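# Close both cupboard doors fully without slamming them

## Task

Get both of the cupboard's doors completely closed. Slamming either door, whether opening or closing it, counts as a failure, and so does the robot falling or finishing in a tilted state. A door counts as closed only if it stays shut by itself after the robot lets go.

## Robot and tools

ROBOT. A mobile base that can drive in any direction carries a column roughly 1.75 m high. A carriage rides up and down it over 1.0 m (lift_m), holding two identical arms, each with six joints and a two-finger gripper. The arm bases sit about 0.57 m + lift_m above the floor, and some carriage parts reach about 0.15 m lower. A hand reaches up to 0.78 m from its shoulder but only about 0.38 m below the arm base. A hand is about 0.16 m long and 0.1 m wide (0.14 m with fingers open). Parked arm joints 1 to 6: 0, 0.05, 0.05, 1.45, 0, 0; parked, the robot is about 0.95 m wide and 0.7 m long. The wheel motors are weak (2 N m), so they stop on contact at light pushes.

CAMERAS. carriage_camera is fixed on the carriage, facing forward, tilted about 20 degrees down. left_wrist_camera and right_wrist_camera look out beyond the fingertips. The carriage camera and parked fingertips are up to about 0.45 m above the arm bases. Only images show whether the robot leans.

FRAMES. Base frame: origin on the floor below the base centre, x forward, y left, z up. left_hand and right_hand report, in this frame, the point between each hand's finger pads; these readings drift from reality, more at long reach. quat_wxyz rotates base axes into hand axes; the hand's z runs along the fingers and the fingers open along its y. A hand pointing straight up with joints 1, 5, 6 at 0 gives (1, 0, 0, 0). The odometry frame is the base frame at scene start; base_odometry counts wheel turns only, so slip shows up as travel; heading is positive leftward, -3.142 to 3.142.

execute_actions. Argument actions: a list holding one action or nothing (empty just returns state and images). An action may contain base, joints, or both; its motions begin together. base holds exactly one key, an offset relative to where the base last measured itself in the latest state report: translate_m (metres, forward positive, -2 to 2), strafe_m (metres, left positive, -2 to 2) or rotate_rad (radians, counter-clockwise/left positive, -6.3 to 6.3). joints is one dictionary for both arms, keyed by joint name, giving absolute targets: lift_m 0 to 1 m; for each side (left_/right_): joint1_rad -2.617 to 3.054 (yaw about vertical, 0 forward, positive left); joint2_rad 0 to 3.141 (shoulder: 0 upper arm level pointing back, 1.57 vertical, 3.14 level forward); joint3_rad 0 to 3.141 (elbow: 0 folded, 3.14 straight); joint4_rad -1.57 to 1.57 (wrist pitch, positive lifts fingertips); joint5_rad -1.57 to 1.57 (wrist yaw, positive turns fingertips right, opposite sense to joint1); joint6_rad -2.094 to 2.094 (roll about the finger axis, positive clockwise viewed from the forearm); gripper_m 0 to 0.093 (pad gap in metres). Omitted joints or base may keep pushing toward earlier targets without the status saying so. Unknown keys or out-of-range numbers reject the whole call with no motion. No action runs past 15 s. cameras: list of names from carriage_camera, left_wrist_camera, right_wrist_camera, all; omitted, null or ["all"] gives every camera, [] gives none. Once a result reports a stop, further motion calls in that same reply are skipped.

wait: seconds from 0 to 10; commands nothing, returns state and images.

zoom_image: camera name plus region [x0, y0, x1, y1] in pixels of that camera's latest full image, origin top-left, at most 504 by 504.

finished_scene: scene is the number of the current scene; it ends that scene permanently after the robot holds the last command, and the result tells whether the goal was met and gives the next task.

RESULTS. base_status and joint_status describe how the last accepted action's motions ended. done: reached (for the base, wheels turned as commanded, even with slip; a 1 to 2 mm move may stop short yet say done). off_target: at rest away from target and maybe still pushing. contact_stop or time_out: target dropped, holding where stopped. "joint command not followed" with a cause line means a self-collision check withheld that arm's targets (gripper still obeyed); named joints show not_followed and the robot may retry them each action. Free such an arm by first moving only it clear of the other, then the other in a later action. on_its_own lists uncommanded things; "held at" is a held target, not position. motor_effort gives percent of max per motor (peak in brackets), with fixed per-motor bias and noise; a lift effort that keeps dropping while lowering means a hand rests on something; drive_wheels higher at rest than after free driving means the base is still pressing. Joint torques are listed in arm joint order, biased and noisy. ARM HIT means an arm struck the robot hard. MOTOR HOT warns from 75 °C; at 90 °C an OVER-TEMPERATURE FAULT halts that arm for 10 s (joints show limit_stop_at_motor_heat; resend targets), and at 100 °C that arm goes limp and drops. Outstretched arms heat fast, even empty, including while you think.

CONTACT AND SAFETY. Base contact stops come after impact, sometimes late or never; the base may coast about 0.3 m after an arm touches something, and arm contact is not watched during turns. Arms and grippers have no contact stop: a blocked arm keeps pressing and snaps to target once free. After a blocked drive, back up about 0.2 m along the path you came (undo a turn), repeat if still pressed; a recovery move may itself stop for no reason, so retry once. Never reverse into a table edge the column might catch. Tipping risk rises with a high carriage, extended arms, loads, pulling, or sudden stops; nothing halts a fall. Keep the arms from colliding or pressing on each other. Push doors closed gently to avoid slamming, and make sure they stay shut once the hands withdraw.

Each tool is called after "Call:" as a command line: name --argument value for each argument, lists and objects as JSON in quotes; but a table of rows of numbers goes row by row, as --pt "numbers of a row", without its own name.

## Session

Call:
execute_actions --actions '[]' --cameras '["carriage_camera"]'

Scene clock: 0.00 s.
Joint torques (N m, as the arm reports them, + toward a larger angle): no reading
base_odometry: x=+0.000 y=+0.000 heading=+0.000 (m, m, rad; odometry frame)
base_status: not commanded
joint_positions: lift_m=+0.303 left_joint1_rad=-0.001 left_joint2_rad=+0.047 left_joint3_rad=+0.041 left_joint4_rad=+1.431 left_joint5_rad=+0.034 left_joint6_rad=-0.043 left_gripper_m=+0.094 right_joint1_rad=+0.012 right_joint2_rad=+0.044 right_joint3_rad=+0.051 right_joint4_rad=+1.414 right_joint5_rad=-0.022 right_joint6_rad=+0.009 right_gripper_m=+0.095
joint_status: not commanded
motor_effort: lift_m=+26 drive_wheels=+5 (%)
left_hand: x=+0.3010 y=+0.3120 z=+1.3020 quat_wxyz=(+0.997, +0.015, +0.074, -0.023) (m; base frame)
right_hand: x=+0.3007 y=-0.3137 z=+1.3043 quat_wxyz=(+0.997, -0.011, +0.075, +0.011) (m; base frame)
pictures: carriage_camera
Images, in order (width x height): carriage_camera 504x504.

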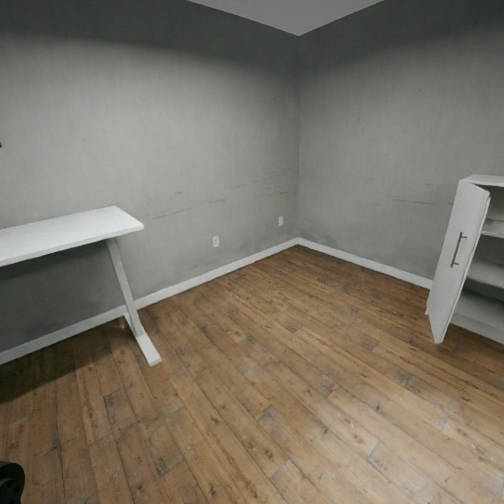

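Call:
execute_actions --actions '[{"base":{"rotate_rad":-0.6},"joints":{"lift_m":0.0,"left_joint1_rad":0.2,"right_joint1_rad":-0.5,"left_joint2_rad":2.0,"left_joint3_rad":1.8,"left_joint4_rad":0.2,"right_joint2_rad":2.0,"right_joint3_rad":1.8,"right_joint4_rad":0.2,"left_gripper_m":0,"right_gripper_m":0}}]' --cameras '["carriage_camera"]'

Scene clock: 4.83 s.
Joint torques (N m, as the arm reports them, + toward a larger angle): left_arm=[  0.44 -13.75  11.02   2.49   0.08   0.01] | right_arm=[ -0.01 -14.97  10.44   2.18  -0.08  -0.1 ]
base_odometry: x=+0.000 y=+0.000 heading=-0.599 (m, m, rad; odometry frame)
base_status: done
joint_positions: lift_m=+0.003 left_joint1_rad=+0.196 left_joint2_rad=+2.007 left_joint3_rad=+1.783 left_joint4_rad=+0.188 left_joint5_rad=+0.034 left_joint6_rad=-0.043 left_gripper_m=+0.000 right_joint1_rad=-0.499 right_joint2_rad=+1.999 right_joint3_rad=+1.787 right_joint4_rad=+0.203 right_joint5_rad=-0.021 right_joint6_rad=+0.009 right_gripper_m=+0.001
joint_status: all done
joint sent to its limit — the command would take lift_m past its lower limit, so that joint was sent only as far as its limit.
motor_effort: lift_m=+26(27) drive_wheels=+23(36) (%)
left_hand: x=+0.8818 y=+0.4344 z=+0.9229 quat_wxyz=(+0.693, -0.074, +0.716, +0.041) (m; base frame)
right_hand: x=+0.8163 y=-0.6148 z=+0.9330 quat_wxyz=(+0.685, +0.171, +0.689, -0.163) (m; base frame)
pictures: carriage_camera
Images, in order (width x height): carriage_camera 504x504.

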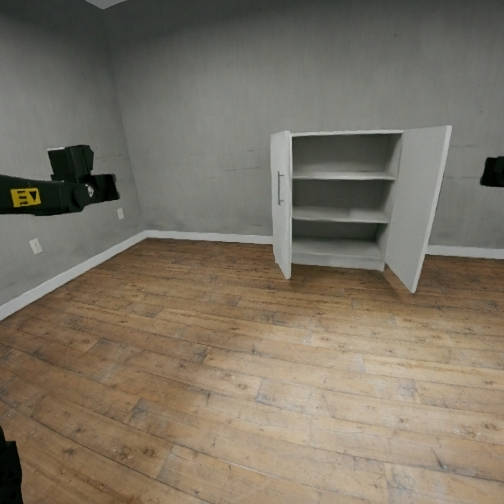

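Call:
execute_actions --actions '[{"base":{"rotate_rad":-0.15},"joints":{"left_joint1_rad":0.5}}]' --cameras '[]'

Call:
execute_actions --actions '[{"base":{"strafe_m":-0.2}}]' --cameras '[]'

Call:
execute_actions --actions '[{"base":{"translate_m":0.65}}]' --cameras '["carriage_camera"]'

Scene clock: 10.20 s.
Joint torques (N m, as the arm reports them, + toward a larger angle): left_arm=[  0.49 -13.8   10.92   2.43   0.13   0.01] | right_arm=[  0.05 -14.96  10.47   2.19  -0.06  -0.1 ]
base_odometry: x=+0.000 y=+0.000 heading=-0.747 (m, m, rad; odometry frame)
base_status: done
joint_positions: lift_m=+0.003 left_joint1_rad=+0.495 left_joint2_rad=+2.007 left_joint3_rad=+1.783 left_joint4_rad=+0.192 left_joint5_rad=+0.032 left_joint6_rad=-0.043 left_gripper_m=+0.000 right_joint1_rad=-0.501 right_joint2_rad=+1.999 right_joint3_rad=+1.787 right_joint4_rad=+0.205 right_joint5_rad=-0.022 right_joint6_rad=+0.009 right_gripper_m=+0.001
joint_status: all done
motor_effort: lift_m=+26(26) drive_wheels=+22(61) (%)
left_hand: x=+0.8198 y=+0.6118 z=+0.9237 quat_wxyz=(+0.681, -0.180, +0.695, +0.145) (m; base frame)
right_hand: x=+0.8158 y=-0.6158 z=+0.9335 quat_wxyz=(+0.685, +0.172, +0.688, -0.164) (m; base frame)
pictures: none
No camera images: the call's "cameras" was empty. Leave "cameras" out to get every camera's image.

Scene clock: 12.37 s.
Joint torques (N m, as the arm reports them, + toward a larger angle): left_arm=[  0.33 -13.72  11.1    2.48   0.14   0.01] | right_arm=[ -0.08 -14.77  10.54   2.15  -0.04  -0.1 ]
base_odometry: x=-0.136 y=-0.147 heading=-0.749 (m, m, rad; odometry frame)
base_status: done
joint_positions: lift_m=+0.003 left_joint1_rad=+0.498 left_joint2_rad=+2.007 left_joint3_rad=+1.783 left_joint4_rad=+0.193 left_joint5_rad=+0.032 left_joint6_rad=-0.043 left_gripper_m=+0.000 right_joint1_rad=-0.499 right_joint2_rad=+1.999 right_joint3_rad=+1.787 right_joint4_rad=+0.208 right_joint5_rad=-0.022 right_joint6_rad=+0.009 right_gripper_m=+0.001
joint_status: not commanded
motor_effort: lift_m=+26(26) drive_wheels=-12(54) (%)
left_hand: x=+0.8187 y=+0.6139 z=+0.9239 quat_wxyz=(+0.681, -0.181, +0.695, +0.146) (m; base frame)
right_hand: x=+0.8161 y=-0.6152 z=+0.9341 quat_wxyz=(+0.686, +0.171, +0.688, -0.164) (m; base frame)
pictures: none
No camera images: the call's "cameras" was empty. Leave "cameras" out to get every camera's image.

Scene clock: 15.97 s.
Joint torques (N m, as the arm reports them, + toward a larger angle): left_arm=[  0.26 -13.72  10.97   2.44   0.13   0.01] | right_arm=[  0.1  -14.79  10.57   2.13  -0.07  -0.1 ]
base_odometry: x=+0.340 y=-0.590 heading=-0.750 (m, m, rad; odometry frame)
base_status: done
joint_positions: lift_m=+0.003 left_joint1_rad=+0.499 left_joint2_rad=+2.007 left_joint3_rad=+1.783 left_joint4_rad=+0.194 left_joint5_rad=+0.032 left_joint6_rad=-0.043 left_gripper_m=+0.000 right_joint1_rad=-0.501 right_joint2_rad=+1.999 right_joint3_rad=+1.787 right_joint4_rad=+0.209 right_joint5_rad=-0.022 right_joint6_rad=+0.009 right_gripper_m=+0.001
joint_status: not commanded
motor_effort: lift_m=+26(26) drive_wheels=-11(47) (%)
left_hand: x=+0.8185 y=+0.6144 z=+0.9242 quat_wxyz=(+0.681, -0.181, +0.694, +0.146) (m; base frame)
right_hand: x=+0.8156 y=-0.6160 z=+0.9346 quat_wxyz=(+0.687, +0.171, +0.687, -0.164) (m; base frame)
pictures: carriage_camera
Images, in order (width x height): carriage_camera 504x504.

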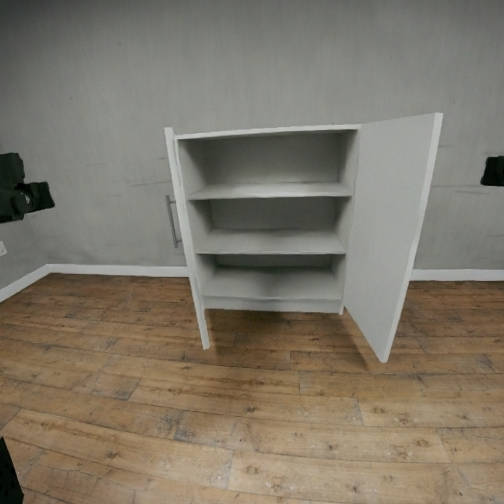

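Call:
execute_actions --actions '[{"base":{"translate_m":0.24},"joints":{"left_joint1_rad":0.3,"right_joint1_rad":-0.85,"right_joint5_rad":-0.6}}]' --cameras '["carriage_camera","right_wrist_camera"]'

Call:
execute_actions --actions '[{"joints":{"left_joint1_rad":0.1,"right_joint1_rad":-0.6}}]' --cameras '["carriage_camera"]'

Scene clock: 21.00 s.
Joint torques (N m, as the arm reports them, + toward a larger angle): left_arm=[  0.29 -13.79  11.03   2.42   0.06   0.01] | right_arm=[  0.6  -14.62  10.3    2.02  -0.14  -0.1 ]
base_odometry: x=+0.515 y=-0.754 heading=-0.751 (m, m, rad; odometry frame)
base_status: done
joint_positions: lift_m=+0.003 left_joint1_rad=+0.299 left_joint2_rad=+2.007 left_joint3_rad=+1.783 left_joint4_rad=+0.195 left_joint5_rad=+0.037 left_joint6_rad=-0.043 left_gripper_m=+0.000 right_joint1_rad=-0.856 right_joint2_rad=+1.999 right_joint3_rad=+1.787 right_joint4_rad=+0.209 right_joint5_rad=-0.594 right_joint6_rad=+0.009 right_gripper_m=+0.001
joint_status: all done
motor_effort: lift_m=+26(26) drive_wheels=-11(45) (%)
left_hand: x=+0.8666 y=+0.4970 z=+0.9245 quat_wxyz=(+0.693, -0.109, +0.709, +0.076) (m; base frame)
right_hand: x=+0.7278 y=-0.7068 z=+0.9348 quat_wxyz=(+0.701, +0.096, +0.701, -0.089) (m; base frame)
pictures: carriage_camera, right_wrist_camera
Images, in order (width x height): carriage_camera 504x504, right_wrist_camera 504x504.

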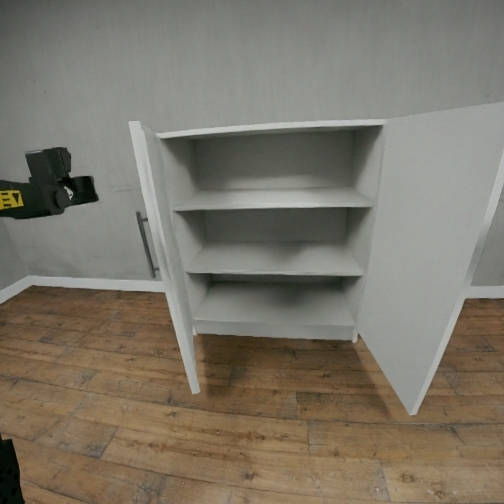

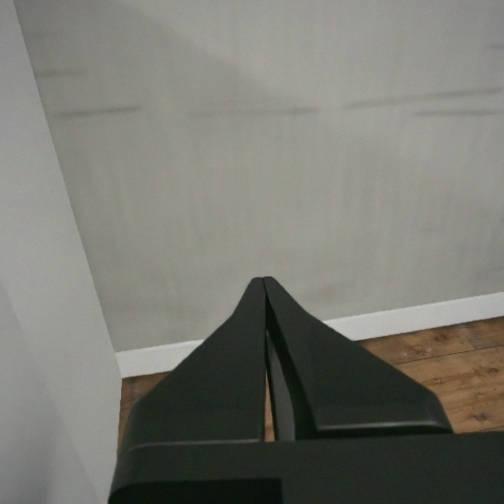

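Scene clock: 21.97 s.
Joint torques (N m, as the arm reports them, + toward a larger angle): left_arm=[  0.43 -13.87  10.98   2.43   0.09   0.  ] | right_arm=[ -0.56 -14.69  10.3    1.97  -0.09  -0.08]
base_odometry: x=+0.515 y=-0.754 heading=-0.751 (m, m, rad; odometry frame)
base_status: not commanded
joint_positions: lift_m=+0.003 left_joint1_rad=+0.096 left_joint2_rad=+2.007 left_joint3_rad=+1.783 left_joint4_rad=+0.197 left_joint5_rad=+0.035 left_joint6_rad=-0.042 left_gripper_m=+0.000 right_joint1_rad=-0.592 right_joint2_rad=+1.999 right_joint3_rad=+1.787 right_joint4_rad=+0.211 right_joint5_rad=-0.598 right_joint6_rad=+0.006 right_gripper_m=+0.001
joint_status: all done
motor_effort: lift_m=+26(26) drive_wheels=-9(11) (%)
left_hand: x=+0.8904 y=+0.3720 z=+0.9249 quat_wxyz=(+0.698, -0.037, +0.715, +0.006) (m; base frame)
right_hand: x=+0.8134 y=-0.5709 z=+0.9353 quat_wxyz=(+0.707, +0.000, +0.707, +0.005) (m; base frame)
pictures: carriage_camera
Images, in order (width x height): carriage_camera 504x504.

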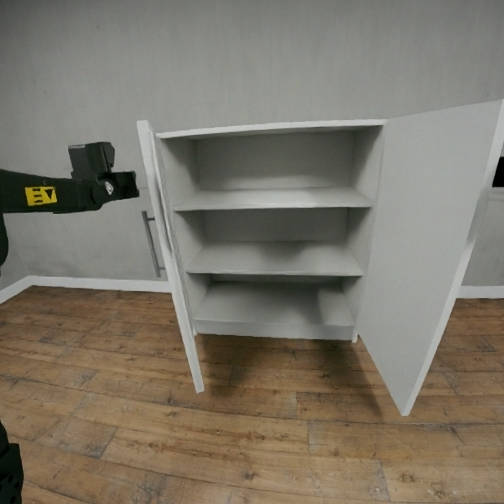

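Call:
execute_actions --actions '[{"base":{"translate_m":0.04},"joints":{"right_joint1_rad":-0.4}}]' --cameras '[]'

Call:
execute_actions --actions '[{"joints":{"left_joint1_rad":-0.05,"right_joint1_rad":-0.15,"right_joint5_rad":-0.4}}]' --cameras '[]'

Call:
execute_actions --actions '[{"joints":{"left_joint1_rad":-0.2,"right_joint1_rad":0.15,"right_joint5_rad":-0.1}}]' --cameras '["carriage_camera"]'

Call:
execute_actions --actions '[{"base":{"translate_m":0.1}}]' --cameras '["carriage_camera"]'

Scene clock: 26.90 s.
Joint torques (N m, as the arm reports them, + toward a larger angle): left_arm=[  0.33 -13.69  10.9    2.41   0.09   0.  ] | right_arm=[ -0.62 -14.71  10.22   2.01  -0.13  -0.04]
base_odometry: x=+0.544 y=-0.782 heading=-0.752 (m, m, rad; odometry frame)
base_status: done
joint_positions: lift_m=+0.003 left_joint1_rad=+0.097 left_joint2_rad=+2.007 left_joint3_rad=+1.783 left_joint4_rad=+0.196 left_joint5_rad=+0.035 left_joint6_rad=-0.042 left_gripper_m=+0.000 right_joint1_rad=-0.391 right_joint2_rad=+1.999 right_joint3_rad=+1.789 right_joint4_rad=+0.212 right_joint5_rad=-0.596 right_joint6_rad=+0.002 right_gripper_m=+0.001
joint_status: all done
motor_effort: lift_m=+26(26) drive_wheels=-8(47) (%)
left_hand: x=+0.8903 y=+0.3729 z=+0.9247 quat_wxyz=(+0.697, -0.038, +0.716, +0.007) (m; base frame)
right_hand: x=+0.8529 y=-0.4565 z=+0.9361 quat_wxyz=(+0.704, -0.072, +0.703, +0.073) (m; base frame)
pictures: none
No camera images: the call's "cameras" was empty. Leave "cameras" out to get every camera's image.

Scene clock: 27.90 s.
Joint torques (N m, as the arm reports them, + toward a larger angle): left_arm=[  0.54 -13.84  11.06   2.4    0.17  -0.01] | right_arm=[ -0.32 -14.77  10.22   2.05   0.04  -0.04]
base_odometry: x=+0.544 y=-0.782 heading=-0.752 (m, m, rad; odometry frame)
base_status: not commanded
joint_positions: lift_m=+0.003 left_joint1_rad=-0.056 left_joint2_rad=+2.007 left_joint3_rad=+1.783 left_joint4_rad=+0.198 left_joint5_rad=+0.029 left_joint6_rad=-0.041 left_gripper_m=+0.000 right_joint1_rad=-0.142 right_joint2_rad=+1.999 right_joint3_rad=+1.789 right_joint4_rad=+0.212 right_joint5_rad=-0.407 right_joint6_rad=+0.002 right_gripper_m=+0.001
joint_status: all done
motor_effort: lift_m=+26(26) drive_wheels=-8(8) (%)
left_hand: x=+0.8915 y=+0.2778 z=+0.9251 quat_wxyz=(+0.697, +0.015, +0.716, -0.044) (m; base frame)
right_hand: x=+0.8803 y=-0.3375 z=+0.9362 quat_wxyz=(+0.702, -0.093, +0.700, +0.094) (m; base frame)
pictures: none
No camera images: the call's "cameras" was empty. Leave "cameras" out to get every camera's image.

Scene clock: 29.00 s.
Joint torques (N m, as the arm reports them, + toward a larger angle): left_arm=[  0.28 -13.66  11.     2.42   0.08  -0.01] | right_arm=[ -0.54 -14.57  10.36   2.13  -0.07  -0.03]
base_odometry: x=+0.544 y=-0.782 heading=-0.752 (m, m, rad; odometry frame)
base_status: not commanded
joint_positions: lift_m=+0.003 left_joint1_rad=-0.202 left_joint2_rad=+2.007 left_joint3_rad=+1.783 left_joint4_rad=+0.197 left_joint5_rad=+0.036 left_joint6_rad=-0.041 left_gripper_m=+0.000 right_joint1_rad=+0.157 right_joint2_rad=+1.996 right_joint3_rad=+1.789 right_joint4_rad=+0.209 right_joint5_rad=-0.099 right_joint6_rad=+0.002 right_gripper_m=+0.001
joint_status: all done
motor_effort: lift_m=+26(26) drive_wheels=-6(8) (%)
left_hand: x=+0.8786 y=+0.1856 z=+0.9250 quat_wxyz=(+0.691, +0.070, +0.713, -0.097) (m; base frame)
right_hand: x=+0.8789 y=-0.2032 z=+0.9375 quat_wxyz=(+0.702, -0.090, +0.701, +0.091) (m; base frame)
pictures: carriage_camera
Images, in order (width x height): carriage_camera 504x504.

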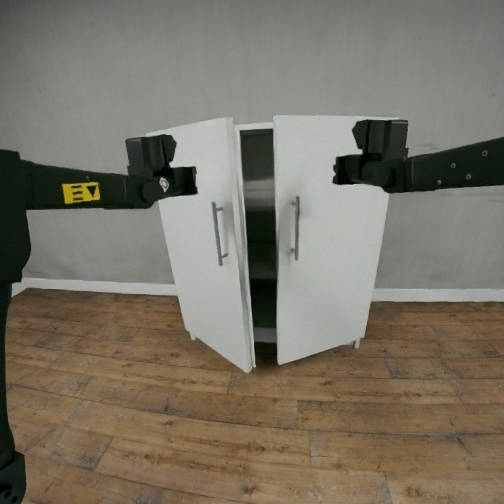

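Scene clock: 30.63 s.
Joint torques (N m, as the arm reports them, + toward a larger angle): left_arm=[  0.19 -13.76  11.09   2.41   0.06  -0.01] | right_arm=[ -0.35 -14.47  10.33   2.15  -0.09  -0.04]
base_odometry: x=+0.617 y=-0.851 heading=-0.753 (m, m, rad; odometry frame)
base_status: done
joint_positions: lift_m=+0.003 left_joint1_rad=-0.202 left_joint2_rad=+2.007 left_joint3_rad=+1.783 left_joint4_rad=+0.196 left_joint5_rad=+0.036 left_joint6_rad=-0.041 left_gripper_m=+0.000 right_joint1_rad=+0.156 right_joint2_rad=+1.996 right_joint3_rad=+1.789 right_joint4_rad=+0.209 right_joint5_rad=-0.099 right_joint6_rad=+0.002 right_gripper_m=+0.001
joint_status: not commanded
motor_effort: lift_m=+26(26) drive_wheels=-11(44) (%)
left_hand: x=+0.8787 y=+0.1858 z=+0.9246 quat_wxyz=(+0.690, +0.070, +0.713, -0.097) (m; base frame)
right_hand: x=+0.8791 y=-0.2041 z=+0.9374 quat_wxyz=(+0.702, -0.089, +0.701, +0.090) (m; base frame)
pictures: carriage_camera
Images, in order (width x height): carriage_camera 504x504.

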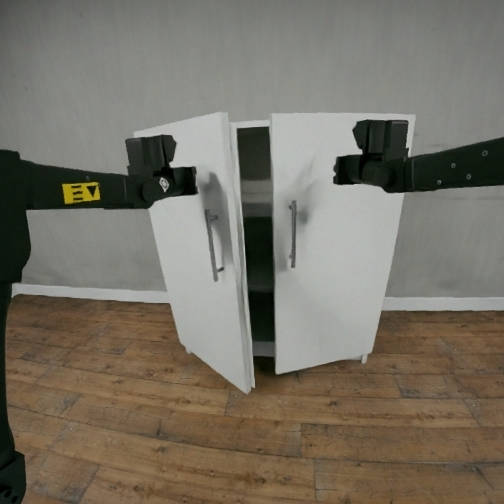

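Call:
execute_actions --actions '[{"base":{"translate_m":0.07},"joints":{"right_joint2_rad":1.45,"right_joint3_rad":1.2}}]' --cameras '[]'

Call:
execute_actions --actions '[{"base":{"translate_m":0.06}}]' --cameras '["carriage_camera"]'

Call:
execute_actions --actions '[{"base":{"translate_m":0.04}}]' --cameras '["carriage_camera"]'

Scene clock: 35.73 s.
Joint torques (N m, as the arm reports them, + toward a larger angle): left_arm=[  0.21 -13.71  11.01   2.41   0.08  -0.01] | right_arm=[-0.19 -8.99  7.87  2.17 -0.08 -0.04]
base_odometry: x=+0.668 y=-0.899 heading=-0.754 (m, m, rad; odometry frame)
base_status: done
joint_positions: lift_m=+0.003 left_joint1_rad=-0.200 left_joint2_rad=+2.007 left_joint3_rad=+1.783 left_joint4_rad=+0.195 left_joint5_rad=+0.036 left_joint6_rad=-0.041 left_gripper_m=+0.000 right_joint1_rad=+0.154 right_joint2_rad=+1.455 right_joint3_rad=+1.217 right_joint4_rad=+0.209 right_joint5_rad=-0.099 right_joint6_rad=+0.002 right_gripper_m=+0.001
joint_status: all done
motor_effort: lift_m=+26(26) drive_wheels=-11(44) (%)
left_hand: x=+0.8789 y=+0.1868 z=+0.9245 quat_wxyz=(+0.690, +0.069, +0.714, -0.096) (m; base frame)
right_hand: x=+0.7417 y=-0.2262 z=+0.9435 quat_wxyz=(+0.691, -0.089, +0.712, +0.089) (m; base frame)
pictures: none
No camera images: the call's "cameras" was empty. Leave "cameras" out to get every camera's image.

Scene clock: 37.10 s.
Joint torques (N m, as the arm reports them, + toward a larger angle): left_arm=[  0.12 -13.78  10.87   2.43   0.08  -0.01] | right_arm=[-0.23 -9.    7.81  2.15 -0.09 -0.04]
base_odometry: x=+0.711 y=-0.940 heading=-0.755 (m, m, rad; odometry frame)
base_status: done
joint_positions: lift_m=+0.003 left_joint1_rad=-0.200 left_joint2_rad=+2.006 left_joint3_rad=+1.786 left_joint4_rad=+0.195 left_joint5_rad=+0.036 left_joint6_rad=-0.041 left_gripper_m=+0.000 right_joint1_rad=+0.154 right_joint2_rad=+1.455 right_joint3_rad=+1.217 right_joint4_rad=+0.209 right_joint5_rad=-0.099 right_joint6_rad=+0.002 right_gripper_m=+0.001
joint_status: not commanded
motor_effort: lift_m=+26(26) drive_wheels=-9(47) (%)
left_hand: x=+0.8788 y=+0.1870 z=+0.9262 quat_wxyz=(+0.691, +0.069, +0.713, -0.097) (m; base frame)
right_hand: x=+0.7417 y=-0.2264 z=+0.9435 quat_wxyz=(+0.691, -0.089, +0.712, +0.089) (m; base frame)
pictures: carriage_camera
Images, in order (width x height): carriage_camera 504x504.

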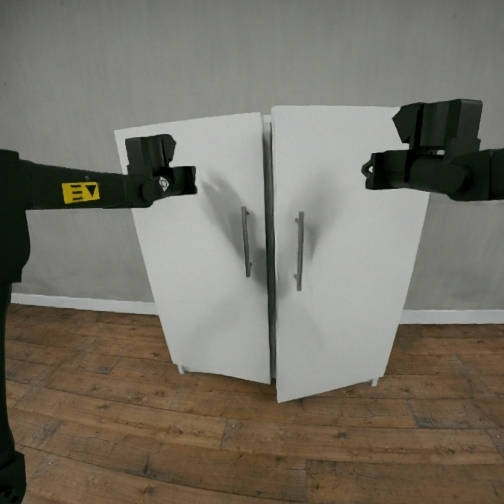

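Scene clock: 38.30 s.
Joint torques (N m, as the arm reports them, + toward a larger angle): left_arm=[  0.1  -13.28  10.89   2.43   0.05  -0.01] | right_arm=[-0.2  -9.03  7.84  2.15 -0.08 -0.04]
base_odometry: x=+0.740 y=-0.968 heading=-0.756 (m, m, rad; odometry frame)
base_status: done
joint_positions: lift_m=+0.003 left_joint1_rad=-0.200 left_joint2_rad=+2.002 left_joint3_rad=+1.786 left_joint4_rad=+0.194 left_joint5_rad=+0.038 left_joint6_rad=-0.041 left_gripper_m=+0.000 right_joint1_rad=+0.154 right_joint2_rad=+1.455 right_joint3_rad=+1.217 right_joint4_rad=+0.211 right_joint5_rad=-0.099 right_joint6_rad=+0.002 right_gripper_m=+0.001
joint_status: not commanded
motor_effort: lift_m=+26(26) drive_wheels=-8(47) (%)
left_hand: x=+0.8778 y=+0.1869 z=+0.9282 quat_wxyz=(+0.692, +0.070, +0.712, -0.097) (m; base frame)
right_hand: x=+0.7417 y=-0.2264 z=+0.9439 quat_wxyz=(+0.692, -0.089, +0.711, +0.089) (m; base frame)
pictures: carriage_camera
Images, in order (width x height): carriage_camera 504x504.

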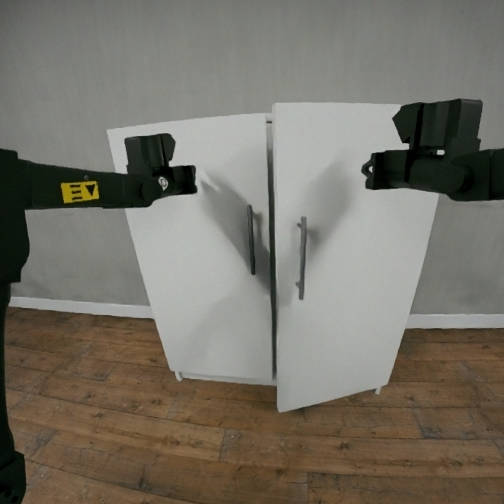

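Passed. Retract left and push right with the base.

Call:
execute_actions --actions '[{"base":{"translate_m":0.015}}]' --cameras '[]'

Call:
execute_actions --actions '[{"base":{"translate_m":0.05},"joints":{"left_joint2_rad":1.3,"left_joint3_rad":1.1}}]' --cameras '[]'

Call:
execute_actions --actions '[{"base":{"translate_m":0.035}}]' --cameras '[]'

Call:
execute_actions --actions '[{"base":{"translate_m":0.03}}]' --cameras '["carriage_camera"]'

Scene clock: 43.60 s.
Joint torques (N m, as the arm reports them, + toward a larger angle): left_arm=[  0.19 -13.31  10.81   2.47   0.07  -0.01] | right_arm=[-0.38 -8.85  7.82  2.14 -0.08 -0.04]
base_odometry: x=+0.751 y=-0.978 heading=-0.757 (m, m, rad; odometry frame)
base_status: done
joint_positions: lift_m=+0.003 left_joint1_rad=-0.200 left_joint2_rad=+2.002 left_joint3_rad=+1.786 left_joint4_rad=+0.191 left_joint5_rad=+0.039 left_joint6_rad=-0.041 left_gripper_m=+0.000 right_joint1_rad=+0.154 right_joint2_rad=+1.455 right_joint3_rad=+1.217 right_joint4_rad=+0.211 right_joint5_rad=-0.099 right_joint6_rad=+0.002 right_gripper_m=+0.001
joint_status: not commanded
motor_effort: lift_m=+26(26) drive_wheels=-8(46) (%)
left_hand: x=+0.8776 y=+0.1862 z=+0.9275 quat_wxyz=(+0.691, +0.071, +0.713, -0.098) (m; base frame)
right_hand: x=+0.7417 y=-0.2264 z=+0.9440 quat_wxyz=(+0.692, -0.089, +0.711, +0.089) (m; base frame)
pictures: none
No camera images: the call's "cameras" was empty. Leave "cameras" out to get every camera's image.

Scene clock: 44.90 s.
Joint torques (N m, as the arm reports them, + toward a larger angle): left_arm=[ 0.23 -7.28  8.55  2.39  0.08 -0.01] | right_arm=[-0.36 -8.15  7.87  2.17 -0.01 -0.04]
base_odometry: x=+0.787 y=-1.013 heading=-0.758 (m, m, rad; odometry frame)
base_status: done
joint_positions: lift_m=+0.003 left_joint1_rad=-0.201 left_joint2_rad=+1.314 left_joint3_rad=+1.111 left_joint4_rad=+0.197 left_joint5_rad=+0.037 left_joint6_rad=-0.041 left_gripper_m=+0.000 right_joint1_rad=+0.154 right_joint2_rad=+1.448 right_joint3_rad=+1.216 right_joint4_rad=+0.207 right_joint5_rad=-0.105 right_joint6_rad=+0.002 right_gripper_m=+0.001
joint_status: all done
motor_effort: lift_m=+26(26) drive_wheels=-8(46) (%)
left_hand: x=+0.7039 y=+0.2217 z=+0.9509 quat_wxyz=(+0.698, +0.070, +0.706, -0.098) (m; base frame)
right_hand: x=+0.7395 y=-0.2257 z=+0.9462 quat_wxyz=(+0.692, -0.091, +0.710, +0.092) (m; base frame)
pictures: none
No camera images: the call's "cameras" was empty. Leave "cameras" out to get every camera's image.

Scene clock: 46.03 s.
Joint torques (N m, as the arm reports them, + toward a larger angle): left_arm=[ 0.13 -7.19  8.55  2.44  0.07 -0.01] | right_arm=[-0.19 -7.95  8.02  2.17 -0.02 -0.04]
base_odometry: x=+0.812 y=-1.037 heading=-0.759 (m, m, rad; odometry frame)
base_status: done
joint_positions: lift_m=+0.003 left_joint1_rad=-0.201 left_joint2_rad=+1.314 left_joint3_rad=+1.111 left_joint4_rad=+0.195 left_joint5_rad=+0.037 left_joint6_rad=-0.041 left_gripper_m=+0.000 right_joint1_rad=+0.154 right_joint2_rad=+1.446 right_joint3_rad=+1.216 right_joint4_rad=+0.211 right_joint5_rad=-0.104 right_joint6_rad=+0.002 right_gripper_m=+0.001
joint_status: not commanded
motor_effort: lift_m=+26(26) drive_wheels=-7(46) (%)
left_hand: x=+0.7039 y=+0.2217 z=+0.9505 quat_wxyz=(+0.697, +0.070, +0.707, -0.098) (m; base frame)
right_hand: x=+0.7390 y=-0.2258 z=+0.9477 quat_wxyz=(+0.694, -0.091, +0.708, +0.091) (m; base frame)
pictures: none
No camera images: the call's "cameras" was empty. Leave "cameras" out to get every camera's image.

Scene clock: 47.00 s.
Joint torques (N m, as the arm reports them, + toward a larger angle): left_arm=[ 0.18 -7.28  8.52  2.46  0.07 -0.01] | right_arm=[-0.2  -1.5   8.82  3.06  0.23 -0.04]
base_odometry: x=+0.834 y=-1.058 heading=-0.760 (m, m, rad; odometry frame)
base_status: done
joint_positions: lift_m=+0.003 left_joint1_rad=-0.201 left_joint2_rad=+1.314 left_joint3_rad=+1.111 left_joint4_rad=+0.195 left_joint5_rad=+0.037 left_joint6_rad=-0.041 left_gripper_m=+0.000 right_joint1_rad=+0.154 right_joint2_rad=+1.382 right_joint3_rad=+1.206 right_joint4_rad=+0.111 right_joint5_rad=-0.126 right_joint6_rad=+0.002 right_gripper_m=+0.001
joint_status: not commanded
motor_effort: lift_m=+26(26) drive_wheels=+27(47) (%)
left_hand: x=+0.7039 y=+0.2217 z=+0.9505 quat_wxyz=(+0.697, +0.070, +0.707, -0.098) (m; base frame)
right_hand: x=+0.7206 y=-0.2250 z=+0.9474 quat_wxyz=(+0.677, -0.098, +0.723, +0.099) (m; base frame)
pictures: carriage_camera
Images, in order (width x height): carriage_camera 504x504.

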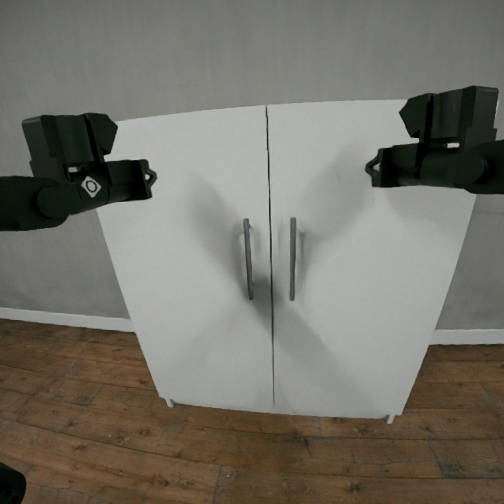

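Call:
execute_actions --actions '[{"base":{"translate_m":-0.06}}]' --cameras '[]'

Call:
finished_scene --scene 2

Scene clock: 50.50 s.
Joint torques (N m, as the arm reports them, + toward a larger angle): left_arm=[ 0.18 -7.32  8.59  2.44  0.07 -0.01] | right_arm=[-0.26 -7.5   8.7   2.22  0.02 -0.04]
base_odometry: x=+0.790 y=-1.016 heading=-0.759 (m, m, rad; odometry frame)
base_status: done
joint_positions: lift_m=+0.003 left_joint1_rad=-0.201 left_joint2_rad=+1.314 left_joint3_rad=+1.111 left_joint4_rad=+0.196 left_joint5_rad=+0.037 left_joint6_rad=-0.041 left_gripper_m=+0.000 right_joint1_rad=+0.154 right_joint2_rad=+1.441 right_joint3_rad=+1.206 right_joint4_rad=+0.203 right_joint5_rad=-0.107 right_joint6_rad=+0.002 right_gripper_m=+0.001
joint_status: not commanded
motor_effort: lift_m=+26(26) drive_wheels=+15(39) (%)
left_hand: x=+0.7039 y=+0.2217 z=+0.9506 quat_wxyz=(+0.697, +0.070, +0.706, -0.098) (m; base frame)
right_hand: x=+0.7376 y=-0.2255 z=+0.9430 quat_wxyz=(+0.689, -0.092, +0.712, +0.092) (m; base frame)
pictures: none
No camera images: the call's "cameras" was empty. Leave "cameras" out to get every camera's image.

The scene is finished: the task was done.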